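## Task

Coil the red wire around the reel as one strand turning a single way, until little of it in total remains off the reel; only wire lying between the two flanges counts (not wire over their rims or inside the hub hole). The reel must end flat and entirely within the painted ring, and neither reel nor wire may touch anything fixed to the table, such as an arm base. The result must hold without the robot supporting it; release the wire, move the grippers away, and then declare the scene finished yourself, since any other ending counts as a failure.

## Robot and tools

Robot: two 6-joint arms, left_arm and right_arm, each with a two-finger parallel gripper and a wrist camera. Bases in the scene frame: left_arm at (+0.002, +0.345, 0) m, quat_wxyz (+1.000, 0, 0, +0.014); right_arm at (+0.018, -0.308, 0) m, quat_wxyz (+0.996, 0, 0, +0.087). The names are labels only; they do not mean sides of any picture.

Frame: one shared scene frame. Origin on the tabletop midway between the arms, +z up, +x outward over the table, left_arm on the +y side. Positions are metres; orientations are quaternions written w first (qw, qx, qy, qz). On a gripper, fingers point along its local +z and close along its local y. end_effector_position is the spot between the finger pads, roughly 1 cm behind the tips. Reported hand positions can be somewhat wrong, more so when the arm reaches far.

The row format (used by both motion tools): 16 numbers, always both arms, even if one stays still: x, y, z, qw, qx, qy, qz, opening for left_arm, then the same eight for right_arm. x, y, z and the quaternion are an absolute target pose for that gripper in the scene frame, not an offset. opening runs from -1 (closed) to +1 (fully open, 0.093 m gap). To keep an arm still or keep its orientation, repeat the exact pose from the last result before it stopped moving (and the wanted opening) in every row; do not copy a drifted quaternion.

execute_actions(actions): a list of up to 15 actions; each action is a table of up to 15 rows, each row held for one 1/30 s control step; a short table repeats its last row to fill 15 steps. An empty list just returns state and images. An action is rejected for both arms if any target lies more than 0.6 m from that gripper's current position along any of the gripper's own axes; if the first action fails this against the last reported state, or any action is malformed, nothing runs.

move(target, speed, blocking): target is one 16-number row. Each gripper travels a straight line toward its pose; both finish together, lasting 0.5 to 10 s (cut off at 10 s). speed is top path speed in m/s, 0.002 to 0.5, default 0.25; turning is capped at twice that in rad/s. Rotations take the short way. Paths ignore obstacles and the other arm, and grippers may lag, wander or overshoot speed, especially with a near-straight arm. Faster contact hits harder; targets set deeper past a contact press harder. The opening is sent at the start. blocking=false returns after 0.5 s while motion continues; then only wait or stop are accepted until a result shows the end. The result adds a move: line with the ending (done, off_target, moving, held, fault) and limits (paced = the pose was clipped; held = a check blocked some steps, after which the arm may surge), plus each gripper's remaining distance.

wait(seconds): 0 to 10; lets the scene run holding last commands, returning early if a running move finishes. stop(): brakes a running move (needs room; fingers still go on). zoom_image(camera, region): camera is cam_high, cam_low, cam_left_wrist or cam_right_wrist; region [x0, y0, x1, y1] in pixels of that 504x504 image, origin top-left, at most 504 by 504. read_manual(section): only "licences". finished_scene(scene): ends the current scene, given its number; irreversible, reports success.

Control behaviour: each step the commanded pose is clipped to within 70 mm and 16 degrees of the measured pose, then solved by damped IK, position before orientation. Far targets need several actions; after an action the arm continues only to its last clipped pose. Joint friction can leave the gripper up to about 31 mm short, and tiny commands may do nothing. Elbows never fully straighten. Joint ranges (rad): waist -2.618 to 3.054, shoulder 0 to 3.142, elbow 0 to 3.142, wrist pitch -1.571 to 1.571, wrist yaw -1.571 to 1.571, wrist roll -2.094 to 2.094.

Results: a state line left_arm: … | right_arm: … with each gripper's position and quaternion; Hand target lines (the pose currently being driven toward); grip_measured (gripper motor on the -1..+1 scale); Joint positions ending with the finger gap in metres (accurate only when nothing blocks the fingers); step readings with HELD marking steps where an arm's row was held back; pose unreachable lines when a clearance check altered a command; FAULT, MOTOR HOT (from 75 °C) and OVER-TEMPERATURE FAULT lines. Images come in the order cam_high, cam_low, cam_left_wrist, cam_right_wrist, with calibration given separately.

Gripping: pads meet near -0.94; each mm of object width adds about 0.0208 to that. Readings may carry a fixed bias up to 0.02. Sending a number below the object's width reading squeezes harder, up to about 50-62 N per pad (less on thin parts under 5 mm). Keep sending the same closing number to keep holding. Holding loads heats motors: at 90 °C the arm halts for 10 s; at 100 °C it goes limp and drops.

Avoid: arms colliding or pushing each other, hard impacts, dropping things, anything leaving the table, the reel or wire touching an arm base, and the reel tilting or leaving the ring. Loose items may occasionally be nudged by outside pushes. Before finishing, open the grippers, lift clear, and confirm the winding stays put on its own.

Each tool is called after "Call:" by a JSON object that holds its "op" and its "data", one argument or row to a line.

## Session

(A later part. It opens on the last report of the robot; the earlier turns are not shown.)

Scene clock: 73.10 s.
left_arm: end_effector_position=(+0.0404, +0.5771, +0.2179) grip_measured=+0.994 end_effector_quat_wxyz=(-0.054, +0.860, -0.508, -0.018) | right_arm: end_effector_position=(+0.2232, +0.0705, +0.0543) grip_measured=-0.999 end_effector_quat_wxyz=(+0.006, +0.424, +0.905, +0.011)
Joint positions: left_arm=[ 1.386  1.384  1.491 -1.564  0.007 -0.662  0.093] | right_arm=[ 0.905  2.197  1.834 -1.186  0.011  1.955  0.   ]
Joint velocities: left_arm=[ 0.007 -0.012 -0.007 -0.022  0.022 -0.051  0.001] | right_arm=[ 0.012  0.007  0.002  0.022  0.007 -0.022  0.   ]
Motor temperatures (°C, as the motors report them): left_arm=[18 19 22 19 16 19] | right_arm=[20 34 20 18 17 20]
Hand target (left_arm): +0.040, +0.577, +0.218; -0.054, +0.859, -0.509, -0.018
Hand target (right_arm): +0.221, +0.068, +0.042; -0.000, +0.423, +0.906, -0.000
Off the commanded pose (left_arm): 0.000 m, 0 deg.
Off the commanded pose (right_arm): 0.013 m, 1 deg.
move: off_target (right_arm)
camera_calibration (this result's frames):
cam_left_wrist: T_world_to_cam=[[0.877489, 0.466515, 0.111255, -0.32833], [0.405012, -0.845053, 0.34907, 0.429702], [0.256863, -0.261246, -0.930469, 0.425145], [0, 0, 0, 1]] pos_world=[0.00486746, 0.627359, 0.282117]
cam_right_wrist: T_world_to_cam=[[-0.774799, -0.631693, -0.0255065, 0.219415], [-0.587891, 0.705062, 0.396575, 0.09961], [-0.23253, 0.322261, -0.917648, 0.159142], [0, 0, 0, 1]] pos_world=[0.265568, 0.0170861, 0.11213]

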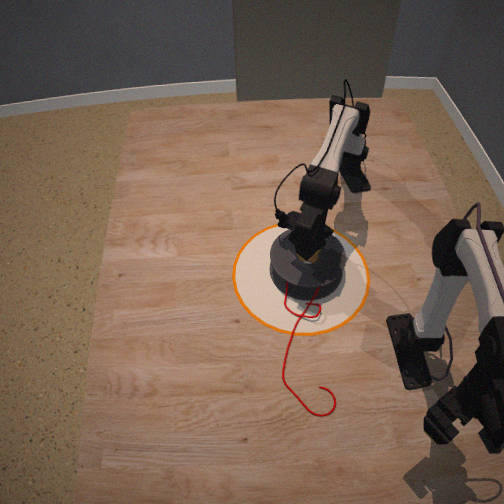

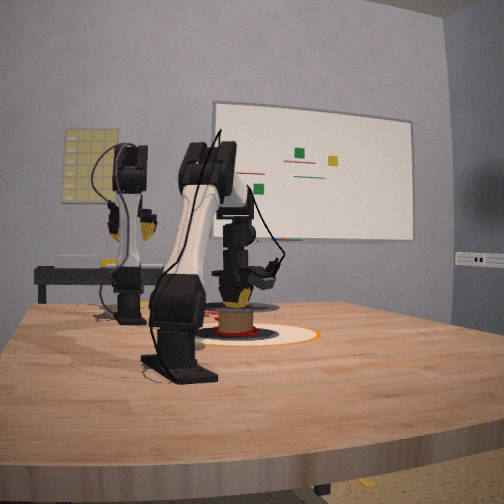

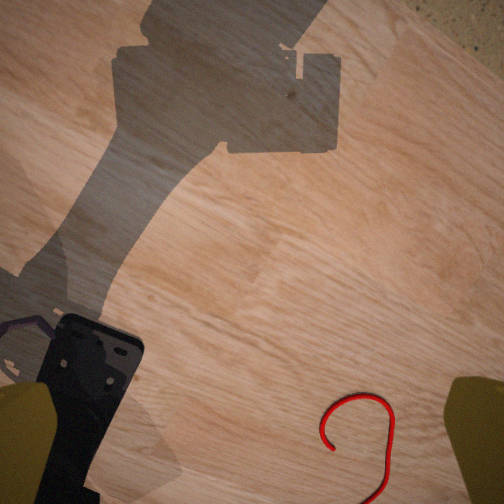

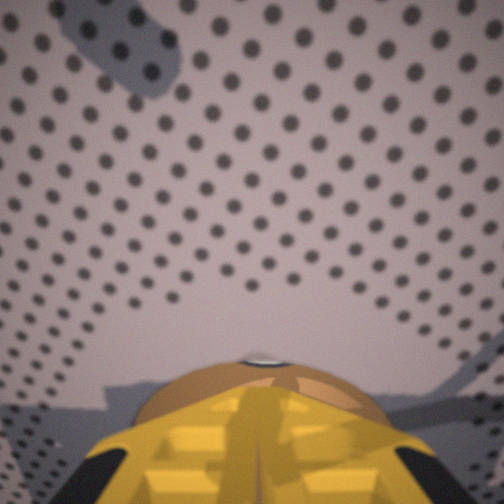

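Call:
{"op": "move", "data": {
  "target": [0.0404,0.5771,0.2179,-0.054,0.859,-0.509,-0.018,1, 0.221,0.069,0.042,0.0,0.4226,0.9063,0.0,0.0],
  "speed": 0.03
}}

Call:
{"op": "zoom_image", "data": {
  "camera": "cam_low",
  "region": [195, 260, 295, 350]
}}

Scene clock: 74.27 s.
left_arm: end_effector_position=(+0.0404, +0.5771, +0.2179) grip_measured=+0.994 end_effector_quat_wxyz=(-0.054, +0.860, -0.508, -0.018) | right_arm: end_effector_position=(+0.2231, +0.0711, +0.0565) grip_measured=-0.289 end_effector_quat_wxyz=(+0.005, +0.424, +0.906, +0.014)
Joint positions: left_arm=[ 1.386  1.384  1.491 -1.564  0.007 -0.662  0.093] | right_arm=[ 0.905  2.191  1.834 -1.186  0.009  1.955  0.031]
Joint velocities: left_arm=[ 0.022  0.007  0.012 -0.11  -0.037 -0.037  0.001] | right_arm=[ 0.012 -0.002 -0.002 -0.007 -0.037 -0.022  0.   ]
Motor temperatures (°C, as the motors report them): left_arm=[18 19 22 19 16 19] | right_arm=[20 34 20 18 17 20]
Hand target (left_arm): +0.040, +0.577, +0.218; -0.054, +0.859, -0.509, -0.018
Hand target (right_arm): +0.221, +0.069, +0.042; -0.000, +0.423, +0.906, -0.000
Off the commanded pose (left_arm): 0.000 m, 0 deg.
Off the commanded pose (right_arm): 0.015 m, 2 deg.
move: off_target (right_arm)
camera_calibration (this result's frames):
cam_left_wrist: T_world_to_cam=[[0.877489, 0.466515, 0.111255, -0.32833], [0.405012, -0.845053, 0.34907, 0.429702], [0.256863, -0.261246, -0.930469, 0.425145], [0, 0, 0, 1]] pos_world=[0.00486746, 0.627359, 0.282117]
cam_right_wrist: T_world_to_cam=[[-0.774257, -0.632148, -0.0302593, 0.219959], [-0.588818, 0.702011, 0.400593, 0.0984385], [-0.231992, 0.327979, -0.915756, 0.160298], [0, 0, 0, 1]] pos_world=[0.265455, 0.0173676, 0.114016]

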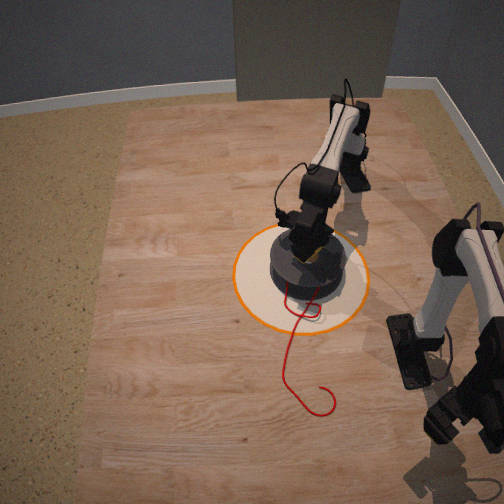

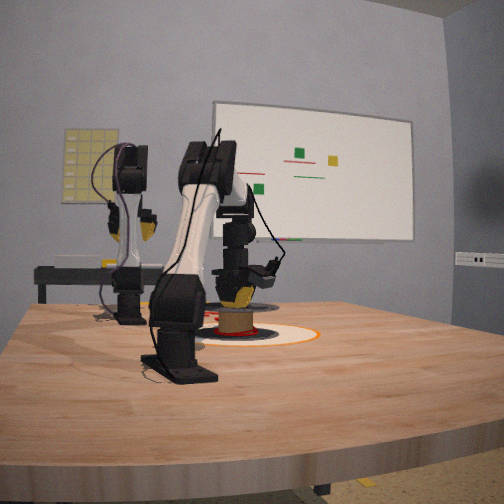

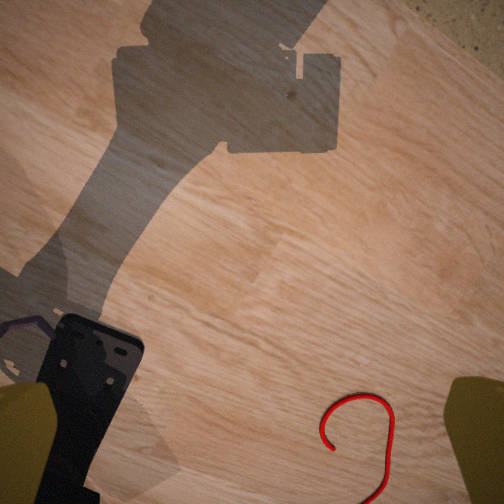

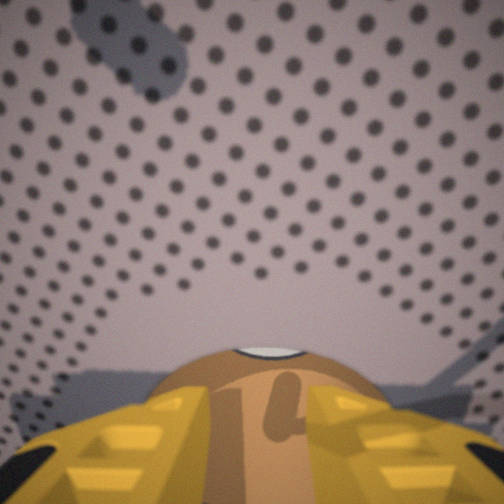

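Region (195, 260, 295, 350) of cam_low's 504x504 image, scaled by 5.040, with more detail than that image has; it fills the top 454 rows of this view, and the rest is white.

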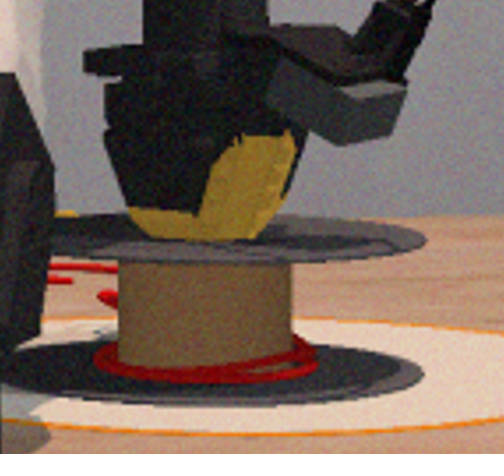

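Call:
{"op": "move", "data": {
  "target": [0.0404,0.5771,0.2179,-0.054,0.859,-0.509,-0.018,1, 0.221,0.069,0.045,0.0,-0.342,0.9397,0.0,0.0],
  "speed": 0.3
}}

Call:
{"op": "zoom_image", "data": {
  "camera": "cam_high",
  "region": [220, 210, 390, 430]
}}

Call:
{"op": "zoom_image", "data": {
  "camera": "cam_low",
  "region": [195, 260, 295, 350]
}}

Scene clock: 78.27 s.
left_arm: end_effector_position=(+0.0404, +0.5771, +0.2179) grip_measured=+0.994 end_effector_quat_wxyz=(-0.054, +0.860, -0.508, -0.018) | right_arm: end_effector_position=(+0.2207, +0.0728, +0.0568) grip_measured=-0.289 end_effector_quat_wxyz=(+0.008, -0.331, +0.943, +0.013)
Joint positions: left_arm=[ 1.386  1.384  1.491 -1.564  0.007 -0.662  0.093] | right_arm=[ 0.905  2.191  1.834 -1.184 -0.009  0.404  0.031]
Joint velocities: left_arm=[-0.002  0.002 -0.012 -0.007 -0.022 -0.037  0.   ] | right_arm=[ 0.002  0.017  0.002  0.066 -0.051 -0.022 -0.001]
Motor temperatures (°C, as the motors report them): left_arm=[18 19 22 19 16 19] | right_arm=[20 34 20 18 17 20]
Hand target (left_arm): +0.040, +0.577, +0.218; -0.054, +0.859, -0.509, -0.018
Hand target (right_arm): +0.221, +0.069, +0.045; -0.000, -0.342, +0.940, +0.000
Off the commanded pose (left_arm): 0.000 m, 0 deg.
Off the commanded pose (right_arm): 0.012 m, 2 deg.
move: off_target (right_arm)
camera_calibration (this result's frames):
cam_left_wrist: T_world_to_cam=[[0.877489, 0.466515, 0.111255, -0.32833], [0.405012, -0.845053, 0.34907, 0.429702], [0.256863, -0.261246, -0.930469, 0.425145], [0, 0, 0, 1]] pos_world=[0.00486746, 0.627359, 0.282117]
cam_right_wrist: T_world_to_cam=[[0.617346, -0.786406, -0.0212025, -0.0771969], [-0.723825, -0.578362, 0.376264, 0.220104], [-0.308159, -0.216938, -0.92627, 0.216561], [0, 0, 0, 1]] pos_world=[0.273709, 0.113572, 0.11614]

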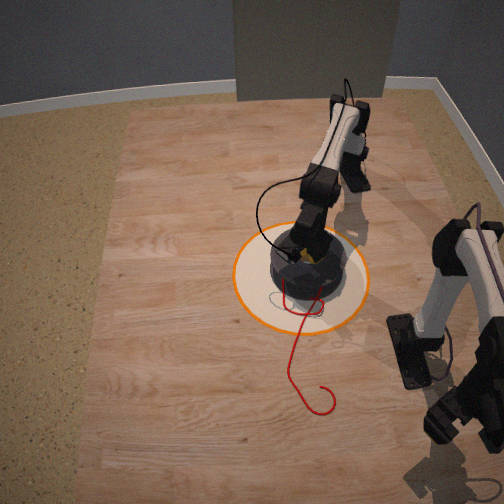

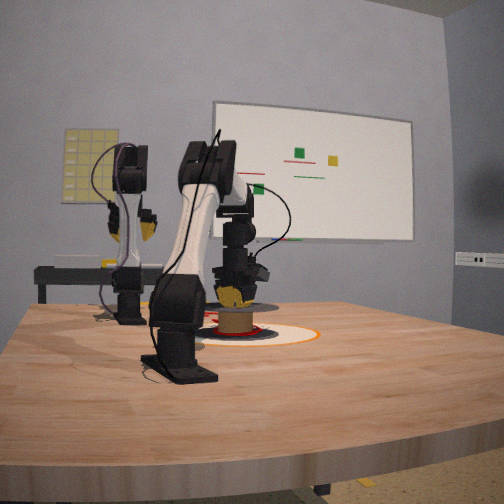

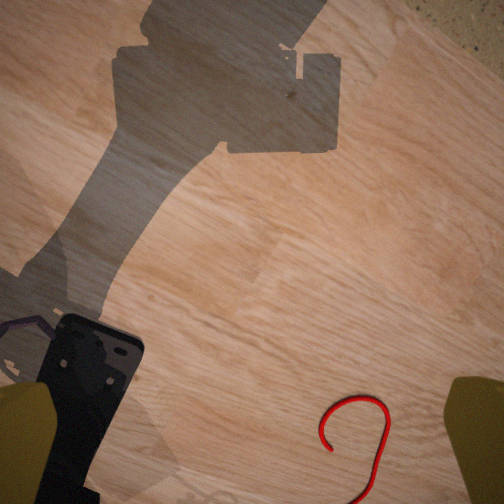

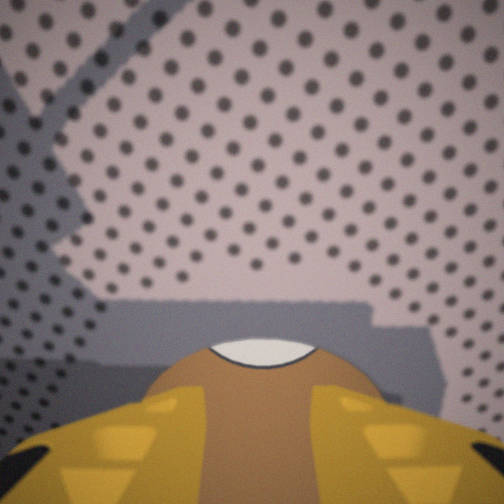

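Region (220, 210, 390, 430) of cam_high's 504x504 image, scaled by 2.291, with more detail than that image has; it fills the left 389 columns of this view, and the rest is white.

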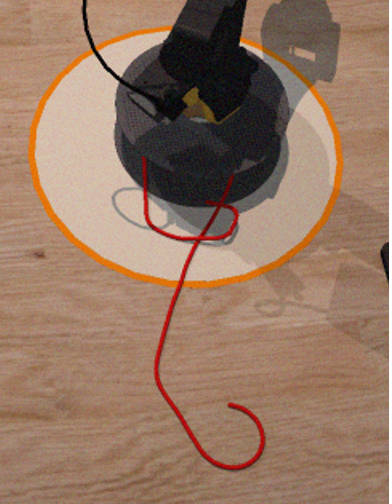

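Region (195, 260, 295, 350) of cam_low's 504x504 image, scaled by 5.040, with more detail than that image has; it fills the top 454 rows of this view, and the rest is white.

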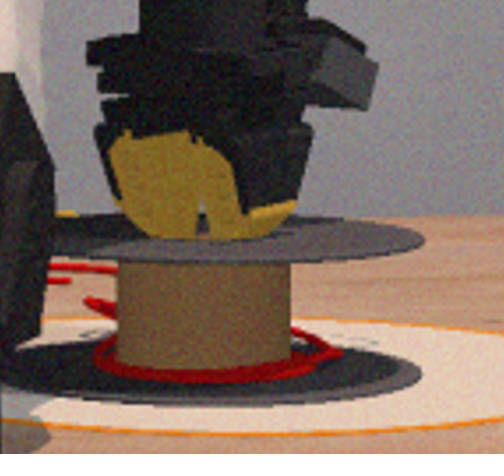

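Call:
{"op": "move", "data": {
  "target": [0.30,0.37,0.09,0,-0.609,0.793,0,0.3, 0.221,0.069,0.045,0.0,-0.342,0.9397,0.0,0.0],
  "speed": 0.4
}}

Scene clock: 85.73 s.
left_arm: end_effector_position=(+0.2830, +0.3679, +0.0899) grip_measured=+0.302 end_effector_quat_wxyz=(-0.015, -0.608, +0.794, +0.009) | right_arm: end_effector_position=(+0.2210, +0.0732, +0.0602) grip_measured=-0.154 end_effector_quat_wxyz=(+0.011, -0.334, +0.942, +0.016)
Joint positions: left_arm=[ 0.056  1.654  1.237 -1.189  0.001 -1.223  0.06 ] | right_arm=[ 0.905  2.182  1.834 -1.184 -0.008  0.398  0.038]
Joint velocities: left_arm=[-0.002  0.002 -0.002  0.022  0.022 -0.066  0.   ] | right_arm=[-0.012 -0.002 -0.002  0.022  0.022 -0.037 -0.   ]
Motor temperatures (°C, as the motors report them): left_arm=[18 19 22 19 16 19] | right_arm=[20 34 20 18 17 20]
Hand target (left_arm): +0.292, +0.367, +0.091; -0.007, -0.609, +0.793, +0.001
Hand target (right_arm): +0.221, +0.069, +0.045; -0.000, -0.342, +0.940, +0.000
Off the commanded pose (left_arm): 0.017 m, 2 deg.
Off the commanded pose (right_arm): 0.016 m, 2 deg.
move: off_target (left_arm, right_arm)
camera_calibration (this result's frames):
cam_left_wrist: T_world_to_cam=[[0.962981, -0.269526, 0.00484364, -0.173234], [-0.243736, -0.862879, 0.442757, 0.381011], [-0.115155, -0.427547, -0.896629, 0.352519], [0, 0, 0, 1]] pos_world=[0.300281, 0.432794, 0.148223]
cam_right_wrist: T_world_to_cam=[[0.621924, -0.782709, -0.0240414, -0.0781085], [-0.72218, -0.585158, 0.368844, 0.219802], [-0.302766, -0.212031, -0.92918, 0.218549], [0, 0, 0, 1]] pos_world=[0.273484, 0.113822, 0.120121]

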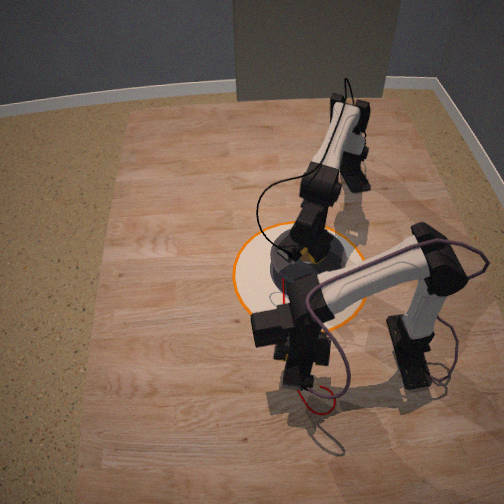

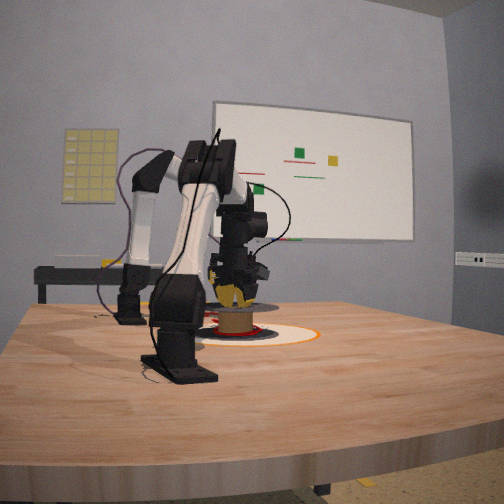

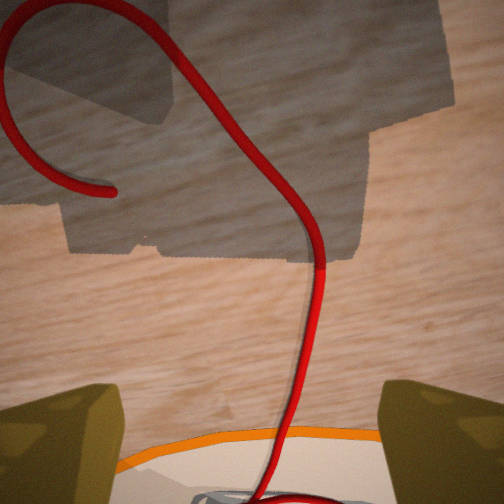

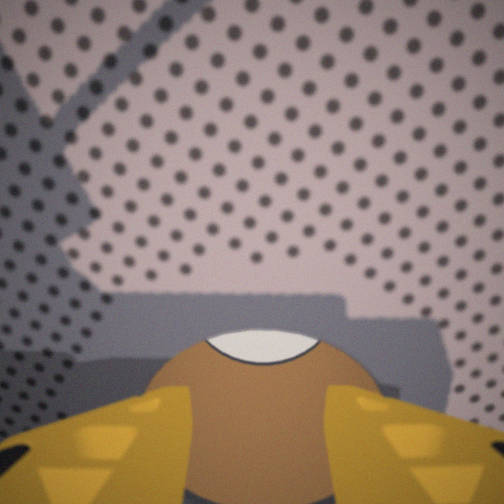

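Call:
{"op": "move", "data": {
  "target": [0.321,0.358,0.02,0,-0.609,0.793,0,0.3, 0.221,0.069,0.040,0.0,-0.342,0.9397,0.0,-0.2],
  "speed": 0.15
}}

Scene clock: 87.77 s.
left_arm: end_effector_position=(+0.3209, +0.3598, +0.0273) grip_measured=+0.302 end_effector_quat_wxyz=(+0.002, -0.610, +0.793, -0.002) | right_arm: end_effector_position=(+0.2210, +0.0733, +0.0605) grip_measured=-0.208 end_effector_quat_wxyz=(+0.012, -0.335, +0.942, +0.016)
Joint positions: left_arm=[ 0.021  1.823  1.178 -0.92   0.001 -1.264  0.06 ] | right_arm=[ 0.905  2.182  1.834 -1.184 -0.008  0.395  0.035]
Joint velocities: left_arm=[ 0.007  0.002 -0.012  0.066  0.007 -0.051  0.   ] | right_arm=[ 0.007  0.002 -0.007 -0.037  0.022  0.022 -0.   ]
Motor temperatures (°C, as the motors report them): left_arm=[18 19 22 19 16 19] | right_arm=[20 34 20 18 17 20]
Hand target (left_arm): +0.320, +0.358, +0.021; -0.000, -0.609, +0.793, +0.000
Hand target (right_arm): +0.220, +0.068, +0.041; -0.001, -0.342, +0.940, -0.000
Off the commanded pose (left_arm): 0.008 m, 0 deg.
Off the commanded pose (right_arm): 0.021 m, 2 deg.
move: off_target (right_arm)
camera_calibration (this result's frames):
cam_left_wrist: T_world_to_cam=[[0.963348, -0.264823, 0.0427696, -0.214417], [-0.25702, -0.865536, 0.429871, 0.416551], [-0.0768211, -0.425108, -0.901877, 0.28428], [0, 0, 0, 1]] pos_world=[0.335458, 0.424606, 0.0864928]
cam_right_wrist: T_world_to_cam=[[0.624021, -0.781031, -0.0242564, -0.0786583], [-0.720786, -0.58732, 0.368134, 0.219615], [-0.30177, -0.21224, -0.929456, 0.218667], [0, 0, 0, 1]] pos_world=[0.273367, 0.113959, 0.120485]

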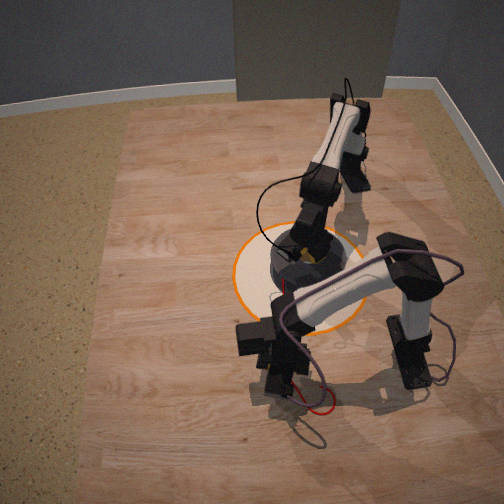

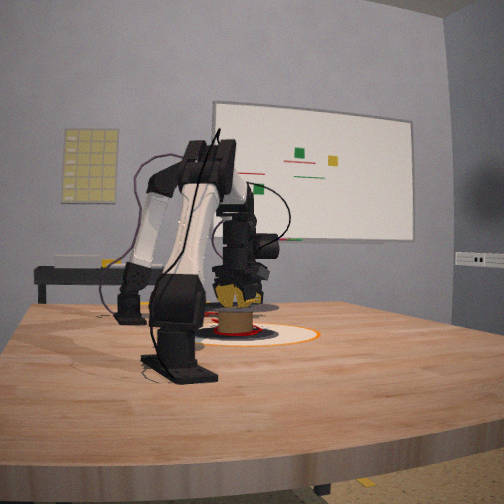

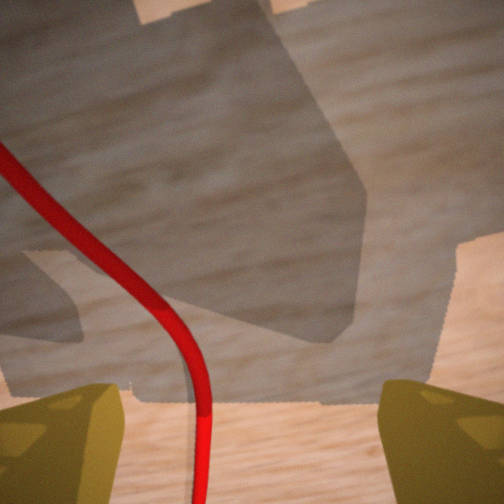

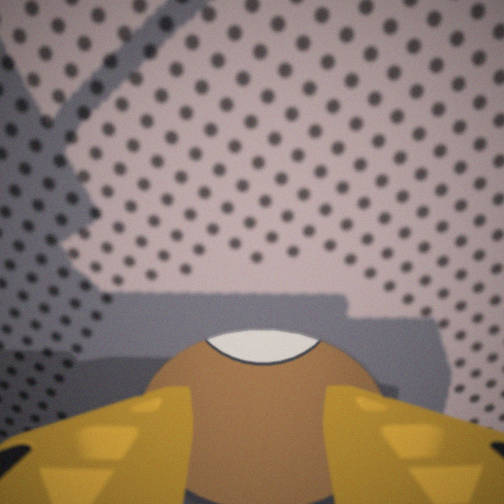

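Call:
{"op": "move", "data": {
  "target": [0.314,0.352,0.004,0,-0.609,0.793,0,0.3, 0.221,0.069,0.040,0.0,-0.342,0.9397,0.0,-0.2],
  "speed": 0.05
}}

Scene clock: 89.07 s.
left_arm: end_effector_position=(+0.3159, +0.3546, +0.0126) grip_measured=+0.302 end_effector_quat_wxyz=(+0.005, -0.610, +0.792, -0.004) | right_arm: end_effector_position=(+0.2210, +0.0733, +0.0605) grip_measured=-0.208 end_effector_quat_wxyz=(+0.012, -0.335, +0.942, +0.016)
Joint positions: left_arm=[ 0.005  1.823  1.113 -0.848  0.001 -1.28   0.06 ] | right_arm=[ 0.905  2.182  1.834 -1.184 -0.008  0.395  0.035]
Joint velocities: left_arm=[-0.012 -0.022 -0.002  0.051  0.022  0.037  0.   ] | right_arm=[ 0.002 -0.007  0.012  0.022 -0.007 -0.007 -0.003]
Motor temperatures (°C, as the motors report them): left_arm=[18 19 22 19 16 19] | right_arm=[20 34 20 18 17 20]
Hand target (left_arm): +0.314, +0.352, +0.004; -0.000, -0.609, +0.793, +0.000
Hand target (right_arm): +0.220, +0.068, +0.041; -0.000, -0.342, +0.940, +0.000
Off the commanded pose (left_arm): 0.009 m, 1 deg.
Off the commanded pose (right_arm): 0.021 m, 2 deg.
move: off_target (right_arm)
camera_calibration (this result's frames):
cam_left_wrist: T_world_to_cam=[[0.963215, -0.264095, 0.0497006, -0.210663], [-0.259462, -0.865794, 0.427878, 0.418064], [-0.0699701, -0.425034, -0.902469, 0.266178], [0, 0, 0, 1]] pos_world=[0.33001, 0.419457, 0.0718069]
cam_right_wrist: T_world_to_cam=[[0.624021, -0.781031, -0.0242564, -0.0786583], [-0.720786, -0.58732, 0.368134, 0.219615], [-0.30177, -0.21224, -0.929456, 0.218667], [0, 0, 0, 1]] pos_world=[0.273367, 0.113959, 0.120485]

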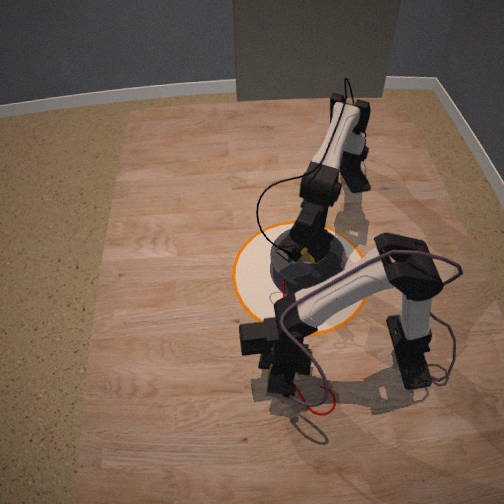

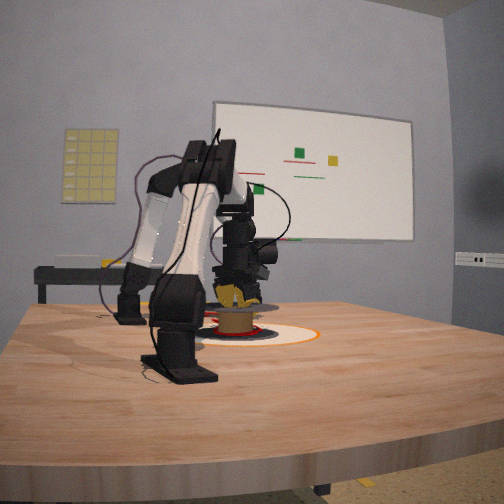

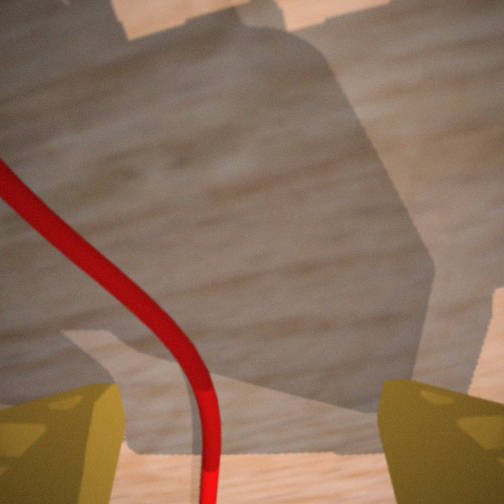

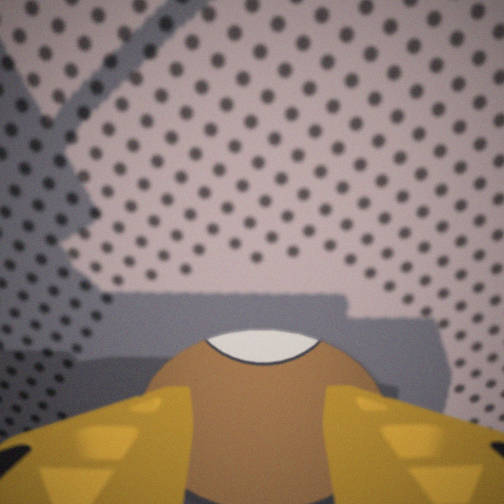

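Call:
{"op": "move", "data": {
  "target": [0.314,0.352,0.0,0,-0.609,0.793,0,-1, 0.221,0.069,0.040,0.0,-0.342,0.9397,0.0,-0.2],
  "speed": 0.03
}}

Call:
{"op": "move", "data": {
  "target": [0.33,0.42,0.05,0,-0.609,0.793,0,-1, 0.221,0.069,0.040,0.0,-0.342,0.9397,0.0,-0.2],
  "speed": 0.05
}}

Scene clock: 90.33 s.
left_arm: end_effector_position=(+0.3184, +0.3547, +0.0126) grip_measured=-0.991 end_effector_quat_wxyz=(+0.009, -0.610, +0.792, -0.007) | right_arm: end_effector_position=(+0.2210, +0.0733, +0.0605) grip_measured=-0.208 end_effector_quat_wxyz=(+0.012, -0.335, +0.942, +0.016)
Joint positions: left_arm=[ 0.005  1.823  1.113 -0.838  0.001 -1.281  0.   ] | right_arm=[ 0.905  2.182  1.834 -1.184 -0.008  0.395  0.035]
Joint velocities: left_arm=[ 0.017 -0.007  0.012  0.022 -0.022  0.051  0.   ] | right_arm=[-0.007 -0.007  0.002 -0.066 -0.037  0.125  0.001]
Motor temperatures (°C, as the motors report them): left_arm=[18 19 22 19 16 19] | right_arm=[20 34 20 18 17 20]
Hand target (left_arm): +0.314, +0.352, +0.001; -0.000, -0.609, +0.793, +0.000
Hand target (right_arm): +0.220, +0.068, +0.041; -0.000, -0.342, +0.940, +0.000
Off the commanded pose (left_arm): 0.014 m, 1 deg.
Off the commanded pose (right_arm): 0.021 m, 2 deg.
move: off_target (left_arm, right_arm)
camera_calibration (this result's frames):
cam_left_wrist: T_world_to_cam=[[0.962955, -0.26301, 0.0595323, -0.213472], [-0.262861, -0.866227, 0.424918, 0.420035], [-0.0601894, -0.424825, -0.903272, 0.263248], [0, 0, 0, 1]] pos_world=[0.33182, 0.419535, 0.0720131]
cam_right_wrist: T_world_to_cam=[[0.624021, -0.781031, -0.0242564, -0.0786583], [-0.720786, -0.58732, 0.368134, 0.219615], [-0.30177, -0.21224, -0.929456, 0.218667], [0, 0, 0, 1]] pos_world=[0.273367, 0.113959, 0.120485]

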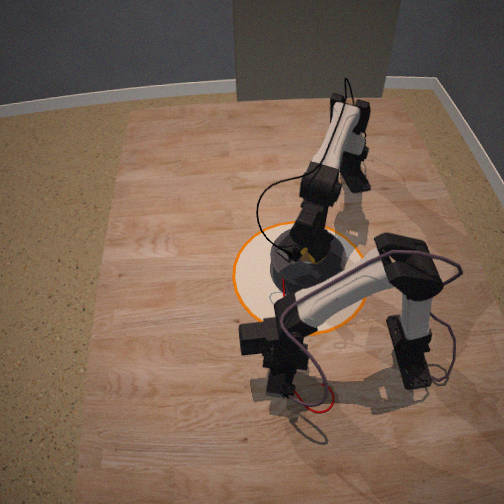

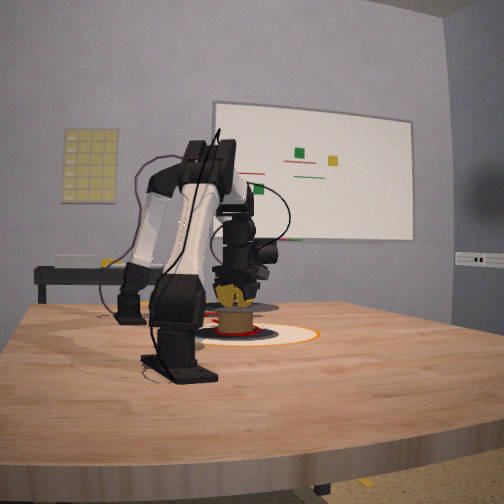

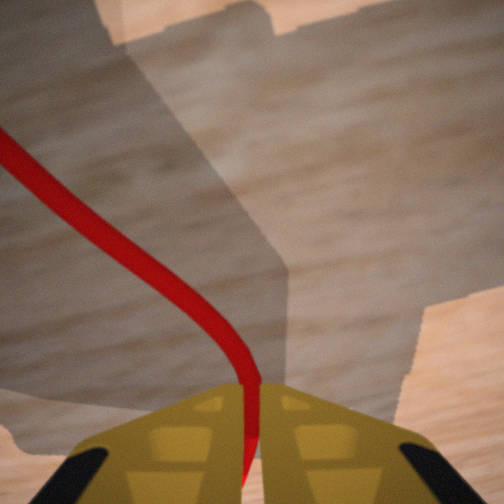

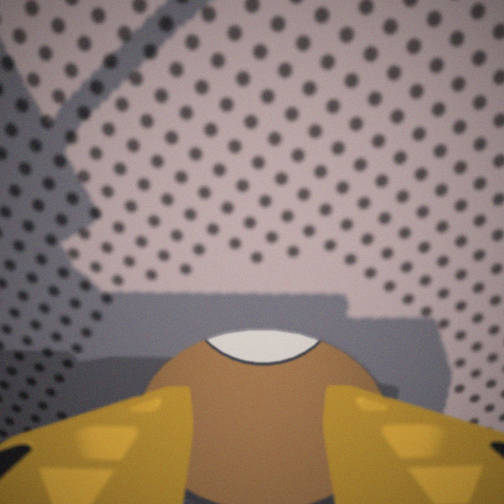

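Scene clock: 92.17 s.
left_arm: end_effector_position=(+0.3296, +0.4159, +0.0510) grip_measured=-0.991 end_effector_quat_wxyz=(+0.005, -0.609, +0.793, -0.003) | right_arm: end_effector_position=(+0.2210, +0.0733, +0.0605) grip_measured=-0.208 end_effector_quat_wxyz=(+0.012, -0.335, +0.942, +0.016)
Joint positions: left_arm=[ 0.187  1.843  1.304 -1.019  0.001 -1.095  0.   ] | right_arm=[ 0.905  2.182  1.834 -1.184 -0.008  0.395  0.035]
Joint velocities: left_arm=[-0.007 -0.012  0.002 -0.051  0.022  0.022  0.   ] | right_arm=[-0.022 -0.012 -0.012 -0.051 -0.022 -0.022 -0.001]
Motor temperatures (°C, as the motors report them): left_arm=[18 20 22 19 16 19] | right_arm=[20 34 20 18 17 20]
Hand target (left_arm): +0.331, +0.419, +0.050; +0.001, -0.609, +0.793, -0.001
Hand target (right_arm): +0.220, +0.068, +0.041; -0.000, -0.342, +0.940, +0.000
Off the commanded pose (left_arm): 0.004 m, 1 deg.
Off the commanded pose (right_arm): 0.021 m, 2 deg.
move: off_target (right_arm)
camera_calibration (this result's frames):
cam_left_wrist: T_world_to_cam=[[0.962452, -0.267127, 0.0482737, -0.207998], [-0.261715, -0.865928, 0.426233, 0.459068], [-0.0720566, -0.422862, -0.903325, 0.327646], [0, 0, 0, 1]] pos_world=[0.343942, 0.480507, 0.110342]
cam_right_wrist: T_world_to_cam=[[0.624021, -0.781031, -0.0242564, -0.0786583], [-0.720786, -0.58732, 0.368134, 0.219615], [-0.30177, -0.21224, -0.929456, 0.218667], [0, 0, 0, 1]] pos_world=[0.273367, 0.113959, 0.120485]

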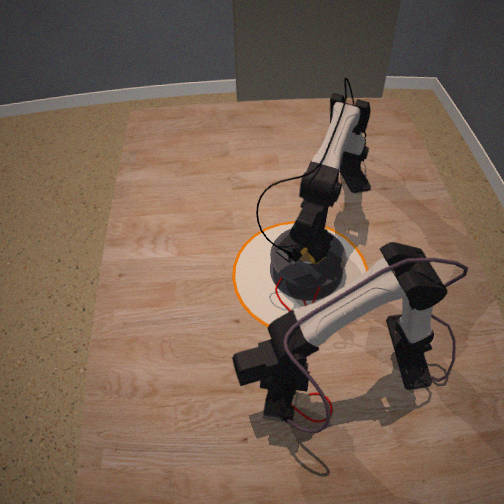

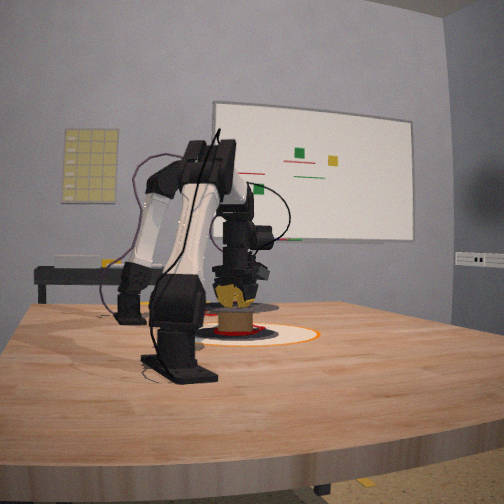

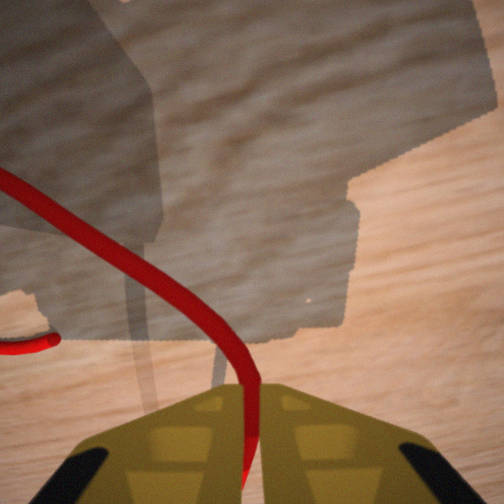

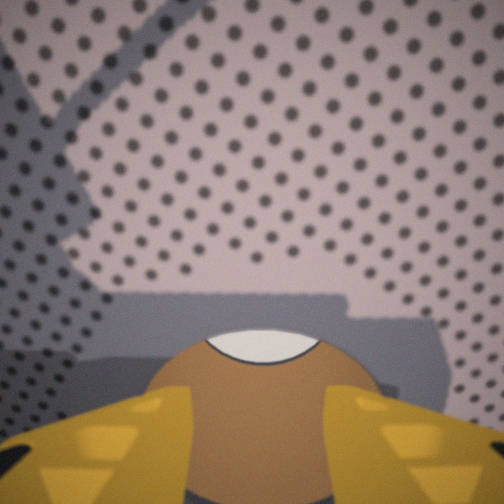

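Call:
{"op": "zoom_image", "data": {
  "camera": "cam_low",
  "region": [195, 280, 295, 350]
}}

Call:
{"op": "zoom_image", "data": {
  "camera": "cam_high",
  "region": [240, 220, 380, 340]
}}

Region (195, 280, 295, 350) of cam_low's 504x504 image, scaled by 5.040, with more detail than that image has; it fills the top 353 rows of this view, and the rest is white.

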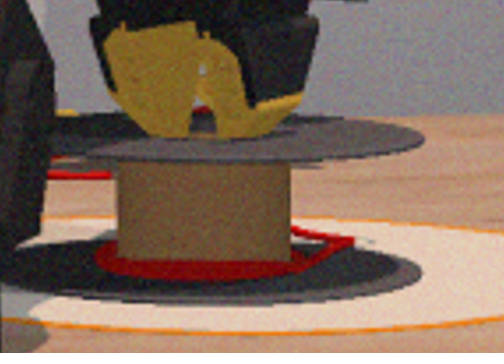

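Region (240, 220, 380, 340) of cam_high's 504x504 image, scaled by 3.600, with more detail than that image has; it fills the top 432 rows of this view, and the rest is white.

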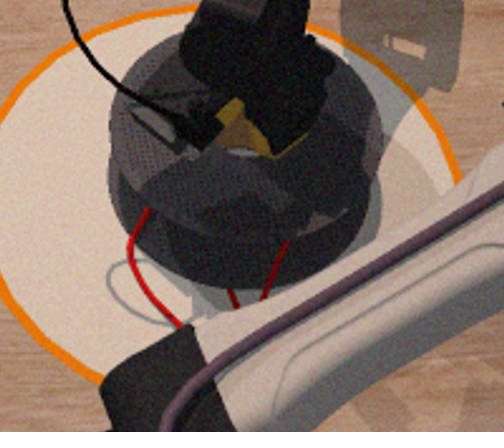

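Call:
{"op": "move", "data": {
  "target": [0.345,0.48,0.05,0,-0.609,0.793,0,-1, 0.221,0.069,0.040,0.0,-0.342,0.9397,0.0,-0.2],
  "speed": 0.04
}}

Call:
{"op": "zoom_image", "data": {
  "camera": "cam_low",
  "region": [195, 280, 295, 350]
}}

Call:
{"op": "zoom_image", "data": {
  "camera": "cam_high",
  "region": [240, 220, 380, 340]
}}

Scene clock: 95.53 s.
left_arm: end_effector_position=(+0.3437, +0.4746, +0.0511) grip_measured=-0.991 end_effector_quat_wxyz=(+0.001, -0.609, +0.793, -0.001) | right_arm: end_effector_position=(+0.2210, +0.0733, +0.0605) grip_measured=-0.208 end_effector_quat_wxyz=(+0.012, -0.336, +0.942, +0.016)
Joint positions: left_arm=[ 0.337  1.962  1.465 -1.071  0.001 -0.945  0.   ] | right_arm=[ 0.905  2.182  1.834 -1.184 -0.008  0.394  0.035]
Joint velocities: left_arm=[ 0.007  0.002  0.007 -0.051  0.095  0.022  0.   ] | right_arm=[-0.002 -0.007  0.012 -0.007 -0.007  0.051 -0.   ]
Motor temperatures (°C, as the motors report them): left_arm=[18 20 23 19 16 19] | right_arm=[20 34 20 18 17 20]
Hand target (left_arm): +0.346, +0.479, +0.050; +0.001, -0.609, +0.793, -0.000
Hand target (right_arm): +0.220, +0.068, +0.041; -0.000, -0.342, +0.940, +0.000
Off the commanded pose (left_arm): 0.006 m, 0 deg.
Off the commanded pose (right_arm): 0.021 m, 2 deg.
move: off_target (right_arm)
camera_calibration (this result's frames):
cam_left_wrist: T_world_to_cam=[[0.962745, -0.267424, 0.0400739, -0.20539], [-0.258215, -0.865173, 0.429884, 0.511837], [-0.0802905, -0.424217, -0.901994, 0.357049], [0, 0, 0, 1]] pos_world=[0.35857, 0.539368, 0.110256]
cam_right_wrist: T_world_to_cam=[[0.624621, -0.780547, -0.0243813, -0.0787824], [-0.720415, -0.58799, 0.36779, 0.219681], [-0.301414, -0.212165, -0.929589, 0.218624], [0, 0, 0, 1]] pos_world=[0.273367, 0.114061, 0.120513]

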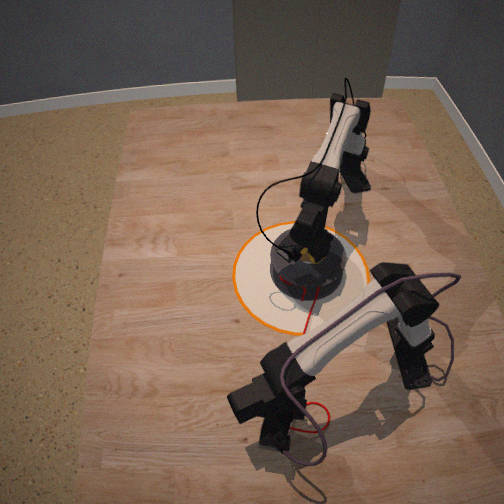

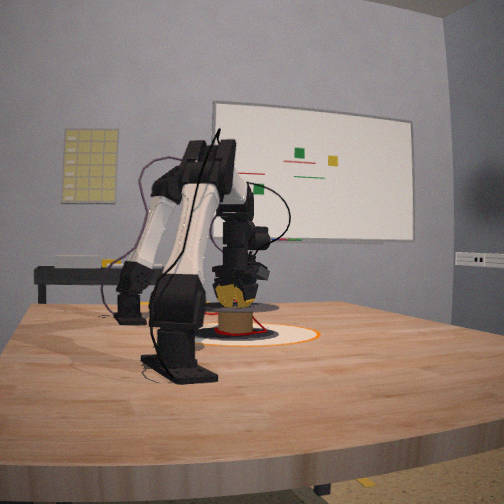

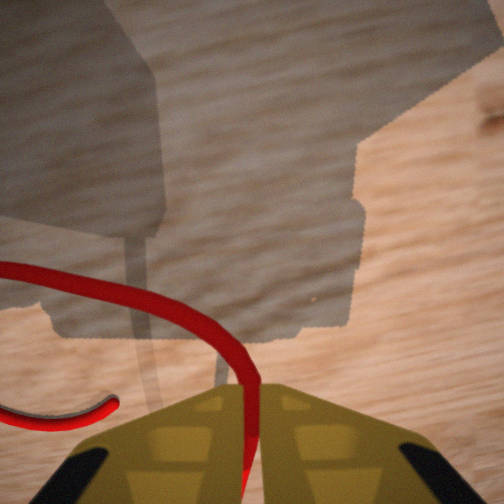

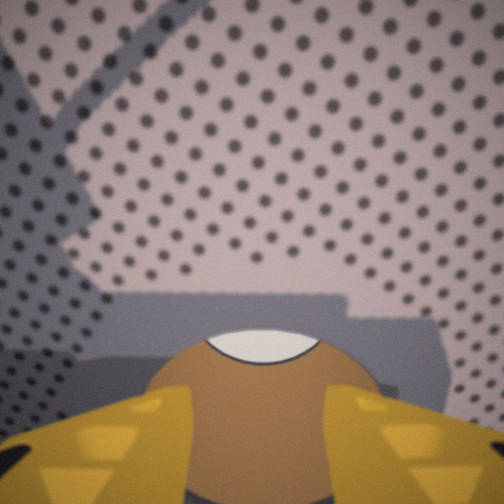

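Region (195, 280, 295, 350) of cam_low's 504x504 image, scaled by 5.040, with more detail than that image has; it fills the top 353 rows of this view, and the rest is white.

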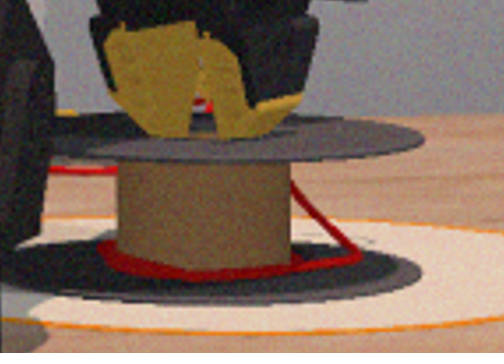

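Region (240, 220, 380, 340) of cam_high's 504x504 image, scaled by 3.600, with more detail than that image has; it fills the top 432 rows of this view, and the rest is white.

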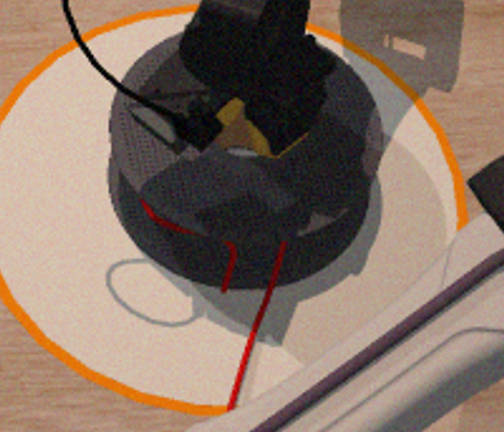

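Call:
{"op": "zoom_image", "data": {
  "camera": "cam_high",
  "region": [265, 260, 345, 320]
}}

Region (265, 260, 345, 320) of cam_high's 504x504 image, scaled by 6.300, with more detail than that image has; it fills the top 378 rows of this view, and the rest is white.

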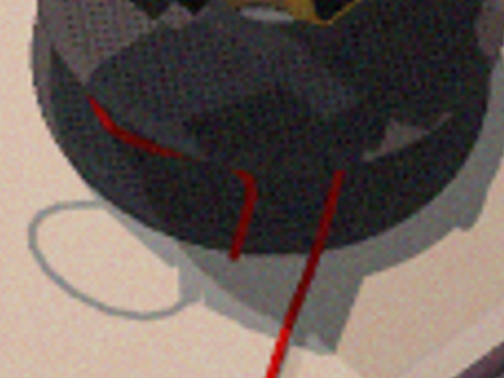

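Call:
{"op": "move", "data": {
  "target": [0.335,0.45,0.13,0,-0.609,0.793,0,-1, 0.221,0.069,0.040,0.0,-0.342,0.9397,0.0,-0.2],
  "speed": 0.06
}}

Call:
{"op": "zoom_image", "data": {
  "camera": "cam_high",
  "region": [240, 240, 360, 360]
}}

Call:
{"op": "zoom_image", "data": {
  "camera": "cam_low",
  "region": [195, 280, 295, 350]
}}

Scene clock: 101.03 s.
left_arm: end_effector_position=(+0.3334, +0.4525, +0.1173) grip_measured=-0.991 end_effector_quat_wxyz=(-0.012, -0.610, +0.792, +0.004) | right_arm: end_effector_position=(+0.2210, +0.0733, +0.0605) grip_measured=-0.208 end_effector_quat_wxyz=(+0.012, -0.336, +0.942, +0.016)
Joint positions: left_arm=[ 0.288  1.887  1.628 -1.337  0.001 -0.997  0.   ] | right_arm=[ 0.905  2.182  1.834 -1.184 -0.008  0.394  0.035]
Joint velocities: left_arm=[-0.017  0.002 -0.017 -0.081 -0.037  0.037  0.   ] | right_arm=[-0.002 -0.002  0.002 -0.051  0.007 -0.081 -0.   ]
Motor temperatures (°C, as the motors report them): left_arm=[18 21 23 19 16 19] | right_arm=[20 34 20 18 17 20]
Hand target (left_arm): +0.334, +0.450, +0.129; -0.000, -0.609, +0.793, +0.000
Hand target (right_arm): +0.220, +0.068, +0.041; -0.000, -0.342, +0.940, +0.000
Off the commanded pose (left_arm): 0.013 m, 1 deg.
Off the commanded pose (right_arm): 0.021 m, 2 deg.
move: off_target (left_arm, right_arm)
camera_calibration (this result's frames):
cam_left_wrist: T_world_to_cam=[[0.964311, -0.264233, 0.0168821, -0.203319], [-0.244005, -0.862119, 0.444086, 0.453838], [-0.102788, -0.432356, -0.895825, 0.416979], [0, 0, 0, 1]] pos_world=[0.349662, 0.517823, 0.175429]
cam_right_wrist: T_world_to_cam=[[0.624621, -0.780547, -0.0243813, -0.0787824], [-0.720415, -0.58799, 0.36779, 0.219681], [-0.301414, -0.212165, -0.929589, 0.218624], [0, 0, 0, 1]] pos_world=[0.273367, 0.114061, 0.120513]

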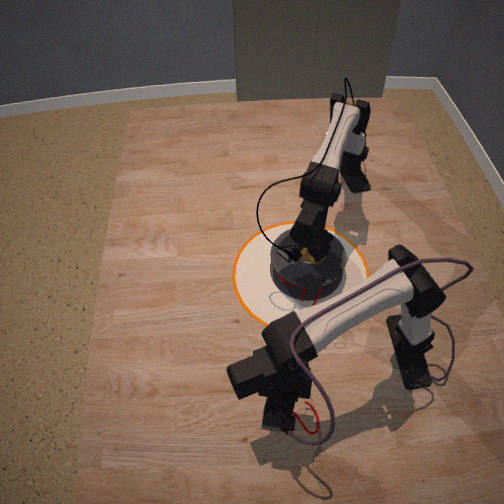

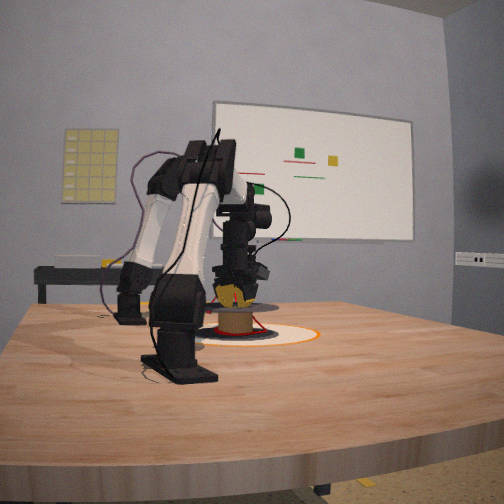

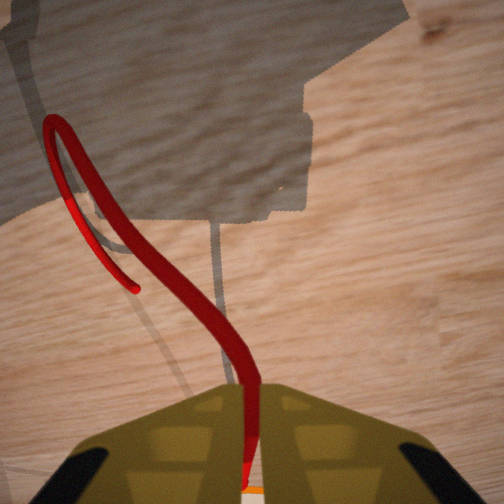

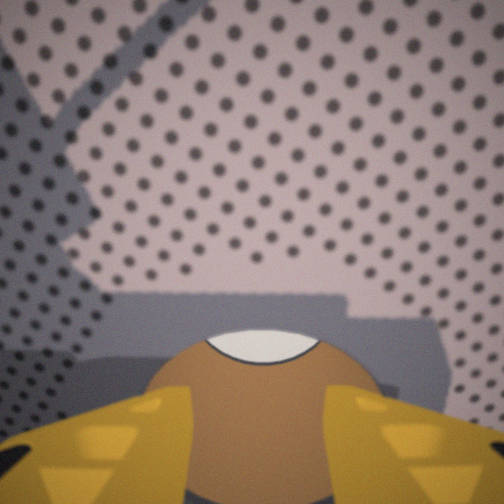

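Region (240, 240, 360, 360) of cam_high's 504x504 image, scaled by 4.200, with more detail than that image has.

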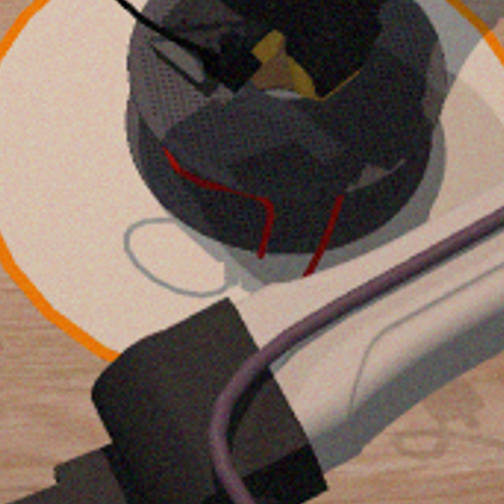

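Region (195, 280, 295, 350) of cam_low's 504x504 image, scaled by 5.040, with more detail than that image has; it fills the top 353 rows of this view, and the rest is white.

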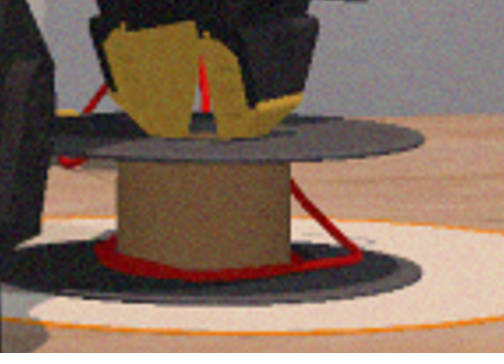

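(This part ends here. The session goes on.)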